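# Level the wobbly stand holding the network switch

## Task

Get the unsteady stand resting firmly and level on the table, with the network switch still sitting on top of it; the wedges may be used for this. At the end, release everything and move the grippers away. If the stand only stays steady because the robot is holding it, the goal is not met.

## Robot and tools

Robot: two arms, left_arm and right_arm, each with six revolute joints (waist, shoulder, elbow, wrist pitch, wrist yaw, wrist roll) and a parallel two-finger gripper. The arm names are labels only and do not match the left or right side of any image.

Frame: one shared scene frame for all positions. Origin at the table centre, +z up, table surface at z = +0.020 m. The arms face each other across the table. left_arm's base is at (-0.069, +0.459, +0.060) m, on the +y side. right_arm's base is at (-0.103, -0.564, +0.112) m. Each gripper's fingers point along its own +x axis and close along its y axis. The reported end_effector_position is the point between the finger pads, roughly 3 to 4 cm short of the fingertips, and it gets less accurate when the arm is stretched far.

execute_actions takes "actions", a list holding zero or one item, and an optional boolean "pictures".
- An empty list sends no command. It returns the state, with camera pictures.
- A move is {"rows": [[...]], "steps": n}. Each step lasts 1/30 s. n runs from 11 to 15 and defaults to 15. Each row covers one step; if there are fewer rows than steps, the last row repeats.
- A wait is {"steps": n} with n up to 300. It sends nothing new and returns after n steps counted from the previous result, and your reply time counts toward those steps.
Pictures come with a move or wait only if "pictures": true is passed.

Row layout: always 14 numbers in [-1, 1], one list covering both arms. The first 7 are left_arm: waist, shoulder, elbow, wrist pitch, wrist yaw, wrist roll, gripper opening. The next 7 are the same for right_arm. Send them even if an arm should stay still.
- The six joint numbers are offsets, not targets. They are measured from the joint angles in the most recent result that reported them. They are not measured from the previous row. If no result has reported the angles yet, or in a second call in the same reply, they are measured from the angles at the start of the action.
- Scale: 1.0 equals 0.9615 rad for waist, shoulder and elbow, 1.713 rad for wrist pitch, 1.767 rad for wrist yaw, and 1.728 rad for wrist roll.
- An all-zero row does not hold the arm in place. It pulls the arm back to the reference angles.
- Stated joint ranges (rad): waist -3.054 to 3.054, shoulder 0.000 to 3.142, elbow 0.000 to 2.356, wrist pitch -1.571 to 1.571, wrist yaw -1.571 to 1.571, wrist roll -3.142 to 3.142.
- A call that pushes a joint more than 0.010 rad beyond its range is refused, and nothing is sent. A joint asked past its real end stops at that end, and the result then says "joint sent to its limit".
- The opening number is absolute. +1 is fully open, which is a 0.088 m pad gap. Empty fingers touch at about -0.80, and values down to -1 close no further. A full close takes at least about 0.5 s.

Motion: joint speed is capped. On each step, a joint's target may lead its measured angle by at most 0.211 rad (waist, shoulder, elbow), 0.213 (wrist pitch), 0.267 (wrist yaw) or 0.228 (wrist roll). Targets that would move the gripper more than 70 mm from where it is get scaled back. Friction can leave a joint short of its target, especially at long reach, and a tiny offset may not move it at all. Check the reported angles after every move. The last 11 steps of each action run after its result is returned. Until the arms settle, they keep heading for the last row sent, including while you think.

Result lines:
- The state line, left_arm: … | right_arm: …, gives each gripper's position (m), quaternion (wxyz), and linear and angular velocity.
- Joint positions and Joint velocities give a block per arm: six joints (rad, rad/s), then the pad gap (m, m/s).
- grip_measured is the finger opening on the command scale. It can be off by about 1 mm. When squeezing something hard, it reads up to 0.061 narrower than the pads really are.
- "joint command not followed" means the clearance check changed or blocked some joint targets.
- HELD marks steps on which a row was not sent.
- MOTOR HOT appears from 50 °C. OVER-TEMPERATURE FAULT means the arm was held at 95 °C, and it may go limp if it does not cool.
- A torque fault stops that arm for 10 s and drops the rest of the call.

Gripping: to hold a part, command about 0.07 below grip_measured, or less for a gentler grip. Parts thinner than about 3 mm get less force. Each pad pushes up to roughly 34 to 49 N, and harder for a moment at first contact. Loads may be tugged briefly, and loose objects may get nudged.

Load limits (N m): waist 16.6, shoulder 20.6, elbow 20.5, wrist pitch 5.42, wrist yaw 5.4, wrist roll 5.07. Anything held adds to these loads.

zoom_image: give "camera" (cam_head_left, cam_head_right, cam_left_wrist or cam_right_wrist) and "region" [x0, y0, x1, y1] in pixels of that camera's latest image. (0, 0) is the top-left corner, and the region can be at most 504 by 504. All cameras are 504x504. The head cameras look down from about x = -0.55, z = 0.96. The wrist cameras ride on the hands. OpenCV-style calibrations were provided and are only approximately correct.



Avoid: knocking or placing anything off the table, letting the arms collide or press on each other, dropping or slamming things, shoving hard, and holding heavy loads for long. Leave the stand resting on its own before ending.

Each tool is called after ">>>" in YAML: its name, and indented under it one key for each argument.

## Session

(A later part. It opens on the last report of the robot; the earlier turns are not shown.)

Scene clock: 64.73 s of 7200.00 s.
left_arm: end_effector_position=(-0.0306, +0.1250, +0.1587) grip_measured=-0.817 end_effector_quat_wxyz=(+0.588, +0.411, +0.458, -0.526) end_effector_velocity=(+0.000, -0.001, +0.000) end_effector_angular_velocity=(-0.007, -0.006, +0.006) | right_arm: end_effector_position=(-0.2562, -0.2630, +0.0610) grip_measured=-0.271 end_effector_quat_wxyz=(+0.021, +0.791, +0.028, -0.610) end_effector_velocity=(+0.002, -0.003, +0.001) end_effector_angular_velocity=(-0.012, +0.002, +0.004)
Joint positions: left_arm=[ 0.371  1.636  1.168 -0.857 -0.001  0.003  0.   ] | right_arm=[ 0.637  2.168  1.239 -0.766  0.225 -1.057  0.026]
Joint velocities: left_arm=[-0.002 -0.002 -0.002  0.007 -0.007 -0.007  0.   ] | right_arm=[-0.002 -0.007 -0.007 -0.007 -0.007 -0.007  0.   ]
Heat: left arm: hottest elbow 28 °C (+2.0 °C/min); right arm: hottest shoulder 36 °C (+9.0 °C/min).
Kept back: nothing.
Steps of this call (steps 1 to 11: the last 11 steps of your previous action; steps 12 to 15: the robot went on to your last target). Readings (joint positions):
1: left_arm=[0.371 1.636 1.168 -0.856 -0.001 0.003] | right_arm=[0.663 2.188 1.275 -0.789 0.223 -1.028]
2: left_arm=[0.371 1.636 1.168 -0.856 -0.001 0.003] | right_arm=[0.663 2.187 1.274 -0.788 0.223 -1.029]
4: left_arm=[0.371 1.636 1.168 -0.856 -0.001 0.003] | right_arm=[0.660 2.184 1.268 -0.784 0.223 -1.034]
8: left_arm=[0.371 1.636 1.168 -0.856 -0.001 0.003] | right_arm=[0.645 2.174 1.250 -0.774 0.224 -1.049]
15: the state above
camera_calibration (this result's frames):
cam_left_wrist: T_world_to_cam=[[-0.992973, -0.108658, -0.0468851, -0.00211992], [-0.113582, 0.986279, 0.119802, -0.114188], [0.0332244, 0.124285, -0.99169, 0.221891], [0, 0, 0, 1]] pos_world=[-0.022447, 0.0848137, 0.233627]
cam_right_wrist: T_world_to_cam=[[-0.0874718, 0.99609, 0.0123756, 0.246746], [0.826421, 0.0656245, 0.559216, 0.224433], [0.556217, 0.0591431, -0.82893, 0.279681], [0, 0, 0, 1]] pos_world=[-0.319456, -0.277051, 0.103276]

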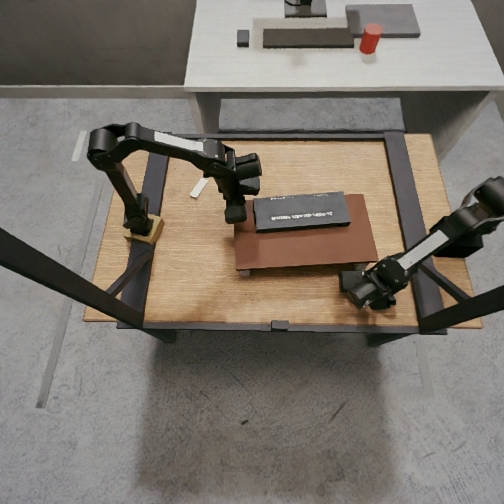

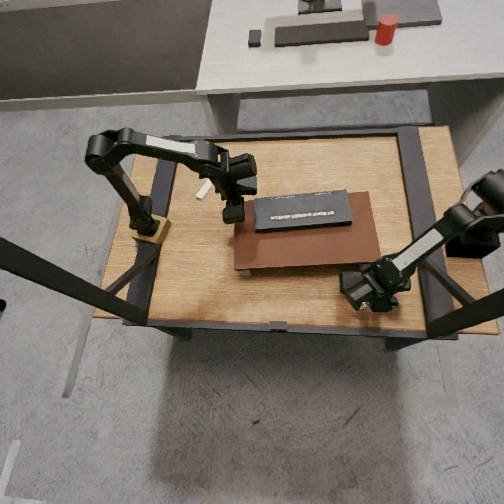

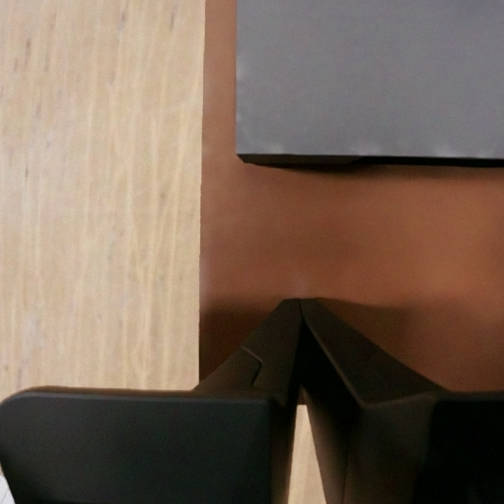

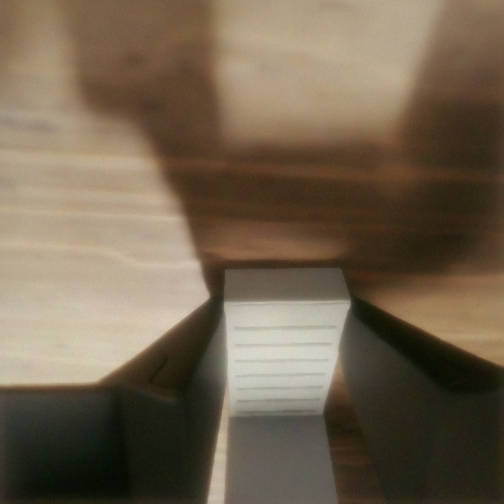

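>>> execute_actions:
  actions:
    - {"rows": [[0,0.025,0,0,0,0,-0.85, -0.006,-0.009,-0.011,0.002,0.001,-0.003,-0.34],[0,0.025,0,0,0,0,-0.85, -0.008,-0.01,-0.013,0.003,0.001,-0.004,-0.34],[0,0.025,0,0,0,0,-0.85, -0.01,-0.011,-0.015,0.004,0.001,-0.005,-0.34],[0,0.025,0,0,0,0,-0.85, -0.0115,-0.012,-0.0175,0.0047,0.0015,-0.006,-0.34],[0,0.025,0,0,0,0,-0.85, -0.013,-0.013,-0.0195,0.0053,0.0018,-0.0073,-0.34]], "steps": 11}

>>> execute_actions:
  actions:
    - {"steps": 13}
  pictures: true

Scene clock: 66.53 s of 7200.00 s.
left_arm: end_effector_position=(-0.0306, +0.1250, +0.1587) grip_measured=-0.817 end_effector_quat_wxyz=(+0.588, +0.411, +0.458, -0.526) end_effector_velocity=(+0.003, -0.005, +0.003) end_effector_angular_velocity=(-0.025, -0.022, +0.010) | right_arm: end_effector_position=(-0.2562, -0.2630, +0.0610) grip_measured=-0.271 end_effector_quat_wxyz=(+0.021, +0.791, +0.029, -0.611) end_effector_velocity=(+0.006, +0.001, -0.000) end_effector_angular_velocity=(-0.000, -0.025, +0.002)
Joint positions: left_arm=[ 0.371  1.636  1.168 -0.857 -0.001  0.003  0.   ] | right_arm=[ 0.637  2.167  1.238 -0.766  0.225 -1.058  0.026]
Joint velocities: left_arm=[-0.002 -0.002  0.002  0.022 -0.022 -0.007  0.   ] | right_arm=[-0.007  0.002 -0.002 -0.007  0.022 -0.007 -0.   ]
Heat: left arm: hottest elbow 28 °C (+2.0 °C/min); right arm: hottest shoulder 37 °C (+10.1 °C/min).
Kept back: the last 11 steps of this action.
Steps of this call (steps 1 to 15: the robot went on to your last target; steps 16 to 54: nothing new was sent). Readings (joint positions):
1: left_arm=[0.371 1.636 1.168 -0.857 -0.001 0.003] | right_arm=[0.637 2.168 1.239 -0.766 0.225 -1.057]
2: left_arm=[0.371 1.636 1.168 -0.857 -0.001 0.003] | right_arm=[0.637 2.168 1.238 -0.766 0.225 -1.057]
4: left_arm=[0.371 1.636 1.168 -0.857 -0.001 0.003] | right_arm=[0.637 2.168 1.238 -0.766 0.225 -1.057]
8: left_arm=[0.371 1.636 1.168 -0.857 -0.001 0.003] | right_arm=[0.637 2.167 1.238 -0.766 0.225 -1.058]
54: the state above

Scene clock: 66.97 s of 7200.00 s.
left_arm: end_effector_position=(-0.0306, +0.1250, +0.1587) grip_measured=-0.817 end_effector_quat_wxyz=(+0.588, +0.411, +0.458, -0.526) end_effector_velocity=(+0.000, +0.001, +0.001) end_effector_angular_velocity=(+0.003, -0.009, -0.008) | right_arm: end_effector_position=(-0.2550, -0.2630, +0.0609) grip_measured=-0.271 end_effector_quat_wxyz=(+0.022, +0.790, +0.031, -0.611) end_effector_velocity=(+0.003, -0.001, +0.001) end_effector_angular_velocity=(-0.004, -0.010, +0.006)
Joint positions: left_arm=[ 0.371  1.636  1.168 -0.857 -0.001  0.003  0.   ] | right_arm=[ 0.634  2.163  1.23  -0.758  0.225 -1.064  0.026]
Joint velocities: left_arm=[-0.002 -0.002  0.002 -0.007 -0.007  0.007  0.   ] | right_arm=[-0.002 -0.002 -0.002 -0.007  0.007 -0.007 -0.   ]
Heat: left arm: hottest elbow 28 °C (+2.0 °C/min); right arm: hottest shoulder 37 °C (+10.0 °C/min).
Kept back: nothing.
Steps of this call (steps 1 to 11: the last 11 steps of your previous action; steps 12 to 13: the robot went on to your last target). Readings (joint positions):
1: left_arm=[0.371 1.636 1.168 -0.857 -0.001 0.003] | right_arm=[0.637 2.167 1.238 -0.766 0.225 -1.058]
2: left_arm=[0.371 1.636 1.168 -0.857 -0.001 0.003] | right_arm=[0.637 2.167 1.237 -0.765 0.225 -1.058]
4: left_arm=[0.371 1.636 1.168 -0.857 -0.001 0.003] | right_arm=[0.636 2.166 1.235 -0.762 0.225 -1.060]
8: left_arm=[0.371 1.636 1.168 -0.857 -0.001 0.003] | right_arm=[0.634 2.164 1.231 -0.758 0.225 -1.063]
13: the state above
camera_calibration (this result's frames):
cam_left_wrist: T_world_to_cam=[[-0.992973, -0.108658, -0.0468851, -0.00211992], [-0.113582, 0.986279, 0.119802, -0.114188], [0.0332244, 0.124285, -0.99169, 0.221891], [0, 0, 0, 1]] pos_world=[-0.022447, 0.0848137, 0.233627]
cam_right_wrist: T_world_to_cam=[[-0.0913787, 0.995699, 0.0152818, 0.24553], [0.827681, 0.0674083, 0.557135, 0.224406], [0.553709, 0.0635588, -0.830281, 0.27956], [0, 0, 0, 1]] pos_world=[-0.318095, -0.277369, 0.103337]

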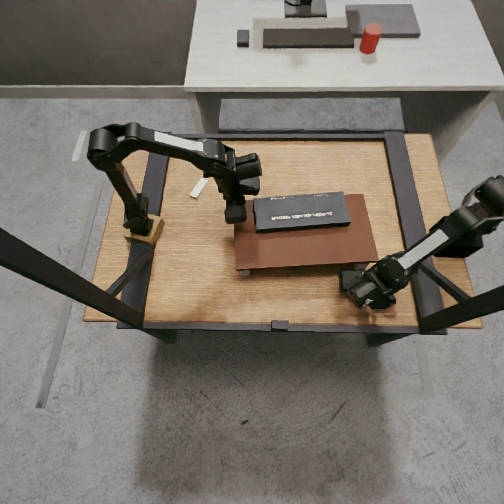

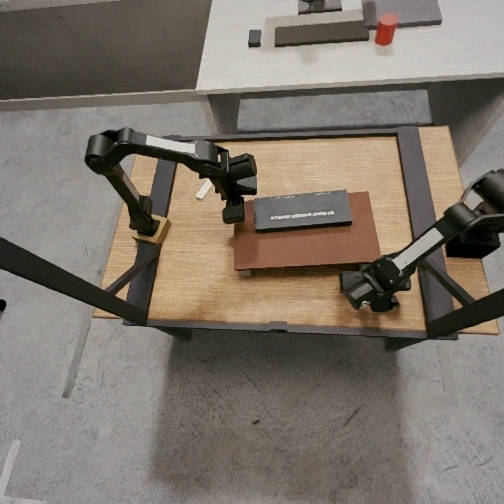

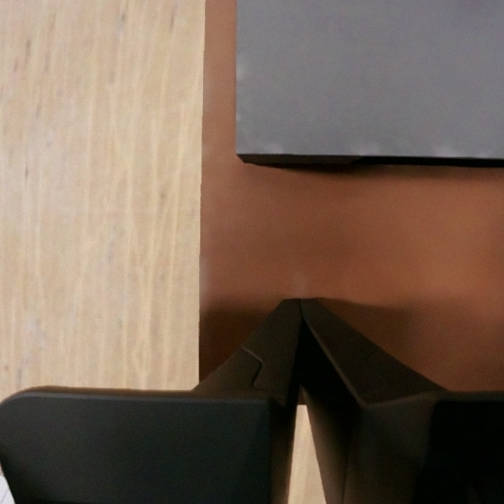

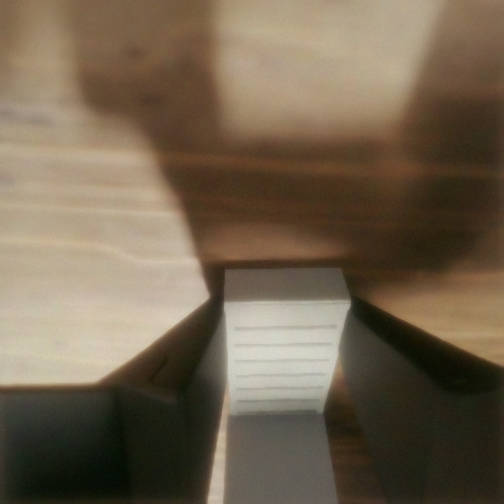

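>>> zoom_image:
  camera: "cam_right_wrist"
  region: [200, 260, 370, 460]

Region (200, 260, 370, 460) of cam_right_wrist's 504x504 image, scaled by 2.520, with more detail than that image has; it fills the left 428 columns of this view, and the rest is white.

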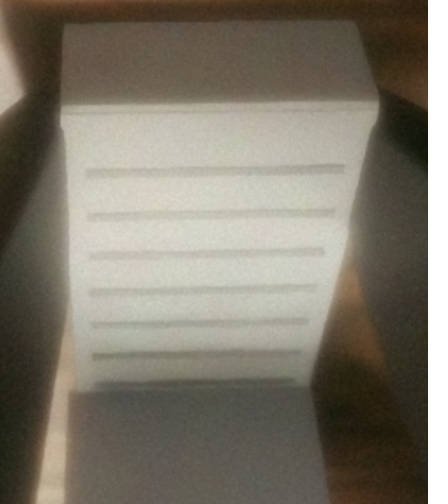

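>>> execute_actions:
  actions:
    - {"rows": [[0,0.025,0,0,0,0,-0.85, 0,0,0,0,0,0,-0.3],[0,0.025,0,0,0,0,-0.85, 0,0,0,0,0,0,-0.24],[0,0.025,0,0,0,0,-0.85, 0,0,0,0,0,0,-0.15],[0,0.025,0,0,0,0,-0.85, 0,0,0,0,0,0,-0.05],[0,0.025,0,0,0,0,-0.85, 0,0,0,0,0,0,0.05]], "steps": 11}

>>> execute_actions:
  actions:
    - {"steps": 11}
  pictures: true

>>> zoom_image:
  camera: "cam_right_wrist"
  region: [200, 260, 370, 460]

Scene clock: 68.77 s of 7200.00 s.
left_arm: end_effector_position=(-0.0306, +0.1250, +0.1587) grip_measured=-0.817 end_effector_quat_wxyz=(+0.588, +0.411, +0.458, -0.526) end_effector_velocity=(-0.000, +0.004, -0.002) end_effector_angular_velocity=(+0.013, -0.004, +0.006) | right_arm: end_effector_position=(-0.2550, -0.2630, +0.0608) grip_measured=-0.271 end_effector_quat_wxyz=(+0.022, +0.790, +0.031, -0.611) end_effector_velocity=(+0.004, -0.000, +0.001) end_effector_angular_velocity=(-0.000, -0.010, -0.014)
Joint positions: left_arm=[ 0.371  1.636  1.168 -0.857 -0.001  0.003  0.   ] | right_arm=[ 0.634  2.163  1.23  -0.757  0.225 -1.065  0.026]
Joint velocities: left_arm=[-0.002 -0.002 -0.007 -0.007 -0.007 -0.007  0.   ] | right_arm=[-0.007 -0.002 -0.002 -0.007  0.007  0.007 -0.   ]
Heat: left arm: hottest elbow 28 °C (+2.0 °C/min); right arm: hottest shoulder 37 °C (+9.0 °C/min).
Kept back: the last 11 steps of this action.
Steps of this call (steps 1 to 15: the robot went on to your last target; steps 16 to 54: nothing new was sent). Readings (joint positions):
1: left_arm=[0.371 1.636 1.168 -0.857 -0.001 0.003] | right_arm=[0.634 2.163 1.230 -0.757 0.225 -1.064]
2: left_arm=[0.371 1.636 1.168 -0.857 -0.001 0.003] | right_arm=[0.634 2.163 1.230 -0.757 0.225 -1.064]
4: left_arm=[0.371 1.636 1.168 -0.857 -0.001 0.003] | right_arm=[0.634 2.163 1.230 -0.757 0.225 -1.065]
8: left_arm=[0.371 1.636 1.168 -0.857 -0.001 0.003] | right_arm=[0.634 2.163 1.230 -0.757 0.225 -1.065]
54: the state above

Scene clock: 69.13 s of 7200.00 s.
left_arm: end_effector_position=(-0.0306, +0.1250, +0.1587) grip_measured=-0.817 end_effector_quat_wxyz=(+0.588, +0.411, +0.458, -0.526) end_effector_velocity=(+0.000, +0.002, -0.000) end_effector_angular_velocity=(+0.008, -0.008, -0.008) | right_arm: end_effector_position=(-0.2549, -0.2632, +0.0609) grip_measured=+0.027 end_effector_quat_wxyz=(+0.022, +0.791, +0.031, -0.611) end_effector_velocity=(+0.002, -0.001, -0.002) end_effector_angular_velocity=(-0.004, +0.005, -0.015)
Joint positions: left_arm=[ 0.371  1.636  1.168 -0.857 -0.001  0.003  0.   ] | right_arm=[ 0.634  2.163  1.23  -0.758  0.225 -1.065  0.04 ]
Joint velocities: left_arm=[-0.002 -0.002 -0.002 -0.007 -0.007  0.007  0.   ] | right_arm=[-0.007  0.002 -0.007  0.007 -0.007  0.007  0.011]
Heat: left arm: hottest elbow 28 °C (+3.0 °C/min); right arm: hottest shoulder 37 °C (+9.1 °C/min).
Kept back: nothing.
Steps of this call (steps 1 to 11: the last 11 steps of your previous action). Readings (joint positions):
1: left_arm=[0.371 1.636 1.168 -0.857 -0.001 0.003] | right_arm=[0.634 2.163 1.230 -0.757 0.225 -1.065]
2: left_arm=[0.371 1.636 1.168 -0.857 -0.001 0.003] | right_arm=[0.634 2.163 1.230 -0.757 0.225 -1.065]
4: left_arm=[0.371 1.636 1.168 -0.857 -0.001 0.003] | right_arm=[0.634 2.163 1.230 -0.757 0.225 -1.065]
8: left_arm=[0.371 1.636 1.168 -0.857 -0.001 0.003] | right_arm=[0.634 2.163 1.230 -0.758 0.225 -1.065]
11: the state above
camera_calibration (this result's frames):
cam_left_wrist: T_world_to_cam=[[-0.992973, -0.108658, -0.0468851, -0.00211992], [-0.113582, 0.986279, 0.119802, -0.114188], [0.0332244, 0.124285, -0.99169, 0.221891], [0, 0, 0, 1]] pos_world=[-0.022447, 0.0848137, 0.233627]
cam_right_wrist: T_world_to_cam=[[-0.0917525, 0.995676, 0.0145077, 0.245675], [0.827423, 0.0681257, 0.557431, 0.224454], [0.554033, 0.0631497, -0.830096, 0.279424], [0, 0, 0, 1]] pos_world=[-0.317987, -0.27755, 0.103267]

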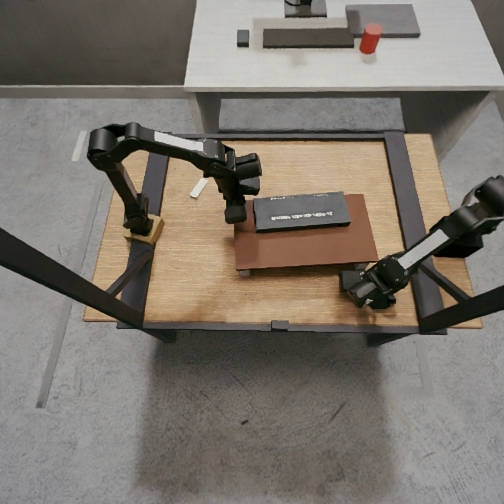

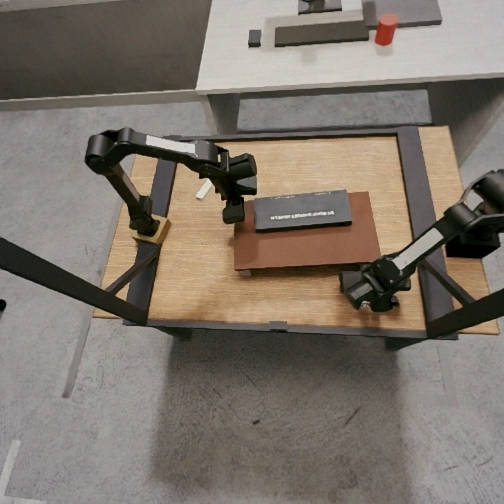

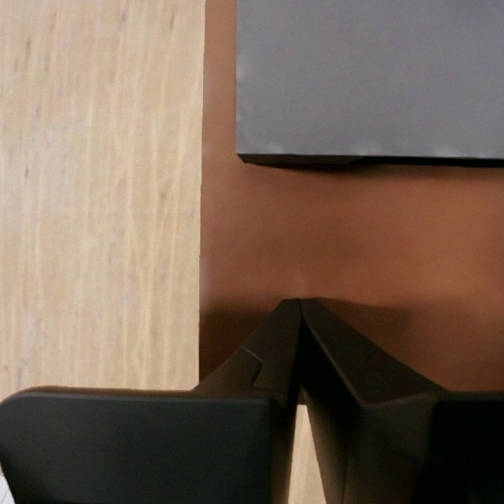

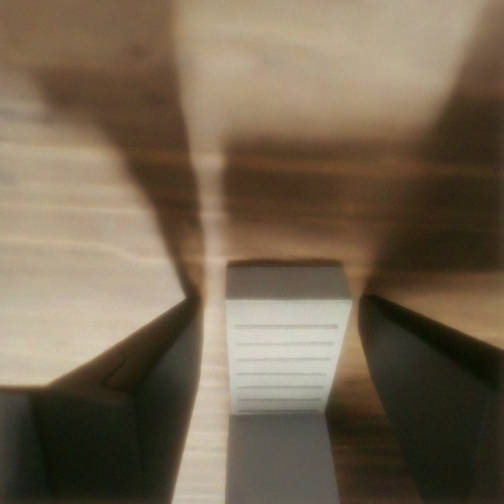

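Region (200, 260, 370, 460) of cam_right_wrist's 504x504 image, scaled by 2.520, with more detail than that image has; it fills the left 428 columns of this view, and the rest is white.

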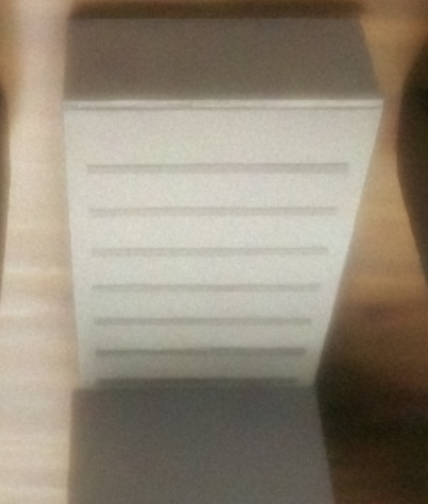

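>>> execute_actions:
  actions:
    - {"rows": [[0,0.005,0,0,0,0,-0.85, 0.012,-0.004,0.025,-0.012,0,0.006,0.1],[0,-0.015,0,0,0,0,-0.85, 0.028,-0.008,0.055,-0.032,0,0.015,0.1],[0,-0.04,0,0,0,0,-0.85, 0.046,-0.012,0.088,-0.054,0,0.025,0.1],[0,-0.075,0,0,0,0,-0.85, 0.064,-0.018,0.12,-0.076,0,0.035,0.1],[0,-0.12,0,-0.01,0,0,-0.85, 0.08,-0.035,0.15,-0.097,0,0.045,0.1],[0,-0.17,0,-0.03,0,0,-0.85, 0.092,-0.07,0.175,-0.116,0,0.052,0.1],[0,-0.225,0,-0.055,0,0,-0.85, 0.097,-0.12,0.19,-0.135,0,0.052,0.1],[0,-0.285,0,-0.08,0,0,-0.85, 0.097,-0.18,0.2,-0.153,0,0.052,0.1],[0,-0.345,0,-0.105,0,0,-0.85, 0.097,-0.245,0.21,-0.171,0,0.052,0.1],[0,-0.4,0,-0.13,0,0,-0.85, 0.097,-0.31,0.218,-0.189,0,0.052,0.1],[0,-0.455,0,-0.155,0,0,-0.85, 0.097,-0.375,0.225,-0.206,0,0.052,0.1],[0,-0.5,0,-0.18,0,0,-0.85, 0.097,-0.44,0.229,-0.222,0,0.052,0.1],[0,-0.54,0,-0.2,0,0,-0.85, 0.097,-0.505,0.229,-0.237,0,0.052,0.1],[0,-0.575,0,-0.22,0,0,-0.85, 0.097,-0.57,0.229,-0.25,0,0.052,0.1],[0,-0.6,0,-0.234,0,0,-0.85, 0.097,-0.7,0.229,-0.258,0,0.052,0.1]], "steps": 15}

>>> execute_actions:
  actions:
    - {"steps": 24}
  pictures: true

Scene clock: 73.40 s of 7200.00 s.
left_arm: end_effector_position=(-0.0306, +0.1249, +0.1627) grip_measured=-0.817 end_effector_quat_wxyz=(+0.591, +0.407, +0.454, -0.528) end_effector_velocity=(+0.001, +0.005, +0.079) end_effector_angular_velocity=(-0.230, -0.031, +0.011) | right_arm: end_effector_position=(-0.2615, -0.2640, +0.0699) grip_measured=+0.084 end_effector_quat_wxyz=(+0.024, +0.794, +0.024, -0.607) end_effector_velocity=(-0.132, -0.011, +0.134) end_effector_angular_velocity=(-0.083, -0.105, -0.008)
Joint positions: left_arm=[ 0.371  1.623  1.168 -0.856 -0.001  0.003  0.   ] | right_arm=[ 0.652  2.163  1.272 -0.821  0.225 -1.039  0.043]
Joint velocities: left_arm=[ 0.002 -0.256 -0.002 -0.022 -0.007 -0.007  0.   ] | right_arm=[ 0.339 -0.002  0.632 -0.842 -0.007  0.359  0.007]
Heat: left arm: hottest elbow 28 °C (+3.0 °C/min); right arm: hottest shoulder 37 °C (+8.1 °C/min).
Steps of this call (steps 1 to 15: the robot went on to your last target; steps 16 to 90: nothing new was sent; then 1.13 s passed at rest; steps 91 to 94: the first 4 steps of this action). Readings (joint positions):
91: left_arm=[0.371 1.636 1.168 -0.857 -0.001 0.003] | right_arm=[0.635 2.163 1.232 -0.761 0.225 -1.064]
92: left_arm=[0.371 1.635 1.168 -0.857 -0.001 0.003] | right_arm=[0.637 2.163 1.240 -0.773 0.225 -1.060]
94: the state above

Scene clock: 74.20 s of 7200.00 s.
left_arm: end_effector_position=(-0.0439, +0.2421, +0.2806) grip_measured=-0.817 end_effector_quat_wxyz=(+0.626, +0.363, +0.405, -0.559) end_effector_velocity=(-0.004, +0.002, -0.001) end_effector_angular_velocity=(+0.005, +0.024, -0.005) | right_arm: end_effector_position=(-0.2710, -0.2939, +0.3291) grip_measured=+0.097 end_effector_quat_wxyz=(+0.132, -0.686, -0.153, +0.699) end_effector_velocity=(+0.003, -0.005, -0.003) end_effector_angular_velocity=(-0.025, -0.014, +0.007)
Joint positions: left_arm=[ 0.371  1.063  1.168 -1.255 -0.001  0.003  0.   ] | right_arm=[ 0.729  1.488  1.456 -1.197  0.225 -0.978  0.044]
Joint velocities: left_arm=[-0.002 -0.002 -0.002 -0.007  0.022 -0.007  0.   ] | right_arm=[-0.002 -0.002 -0.007 -0.022 -0.007 -0.007 -0.   ]
Heat: left arm: hottest elbow 28 °C (+2.0 °C/min); right arm: hottest shoulder 37 °C (+8.1 °C/min).
Kept back: nothing.
Steps of this call (steps 1 to 11: the last 11 steps of your previous action; steps 12 to 24: the robot went on to your last target). Readings (joint positions):
1: left_arm=[0.371 1.611 1.168 -0.858 -0.001 0.003] | right_arm=[0.665 2.161 1.296 -0.849 0.225 -1.025]
2: left_arm=[0.371 1.590 1.168 -0.867 -0.001 0.003] | right_arm=[0.680 2.154 1.322 -0.877 0.225 -1.012]
4: left_arm=[0.371 1.515 1.168 -0.915 -0.001 0.003] | right_arm=[0.709 2.114 1.364 -0.936 0.225 -0.994]
8: left_arm=[0.371 1.290 1.168 -1.059 -0.001 0.003] | right_arm=[0.729 1.944 1.414 -1.043 0.225 -0.983]
24: the state above
camera_calibration (this result's frames):
cam_left_wrist: T_world_to_cam=[[-0.992052, -0.116794, -0.046811, 0.00515099], [-0.114227, 0.991974, -0.0542173, -0.198353], [0.0527676, -0.0484394, -0.997431, 0.372924], [0, 0, 0, 1]] pos_world=[-0.0372254, 0.215427, 0.361453]
cam_right_wrist: T_world_to_cam=[[-0.0378976, 0.91138, 0.409817, 0.130654], [0.951376, -0.0925503, 0.293798, 0.163504], [0.30569, 0.401024, -0.863558, 0.555949], [0, 0, 0, 1]] pos_world=[-0.320551, -0.326892, 0.378513]

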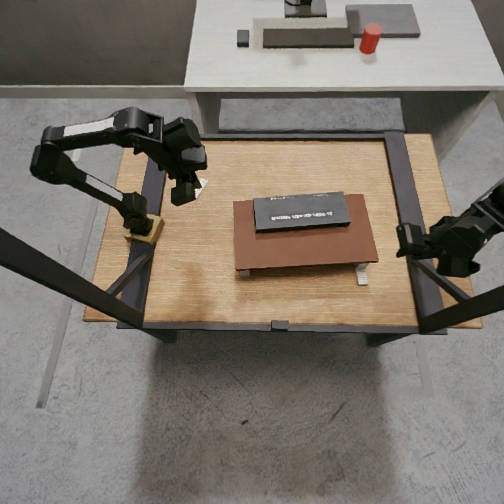

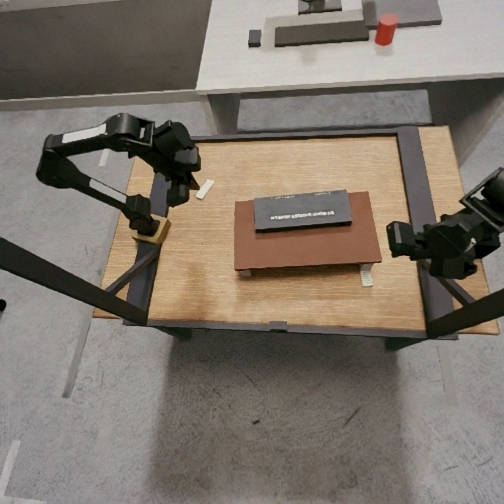

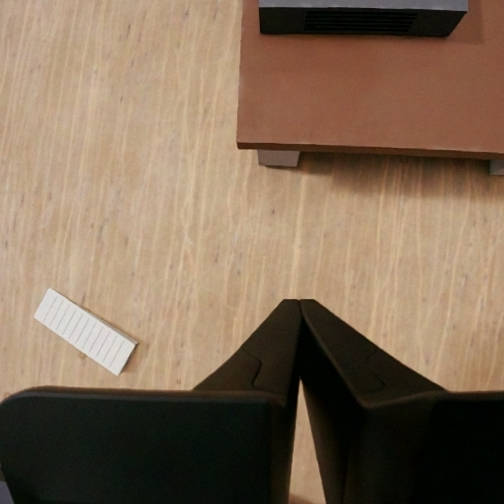

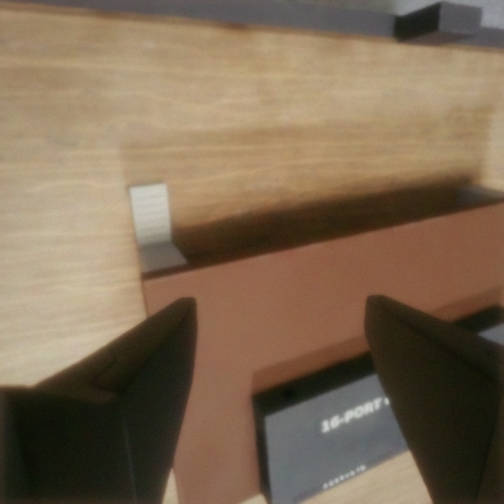

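>>> zoom_image:
  camera: "cam_right_wrist"
  region: [110, 170, 210, 290]

Region (110, 170, 210, 290) of cam_right_wrist's 504x504 image, scaled by 4.200, with more detail than that image has.

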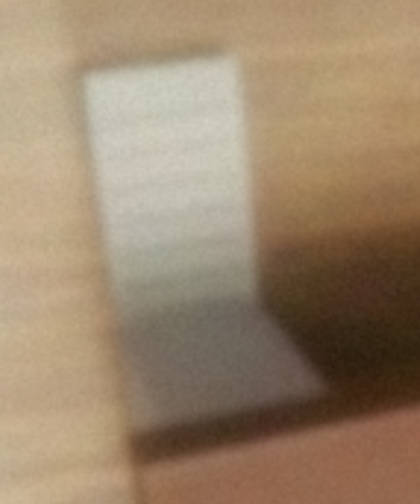

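>>> finished_scene:
  scene: 2

The scene is finished: the task was done.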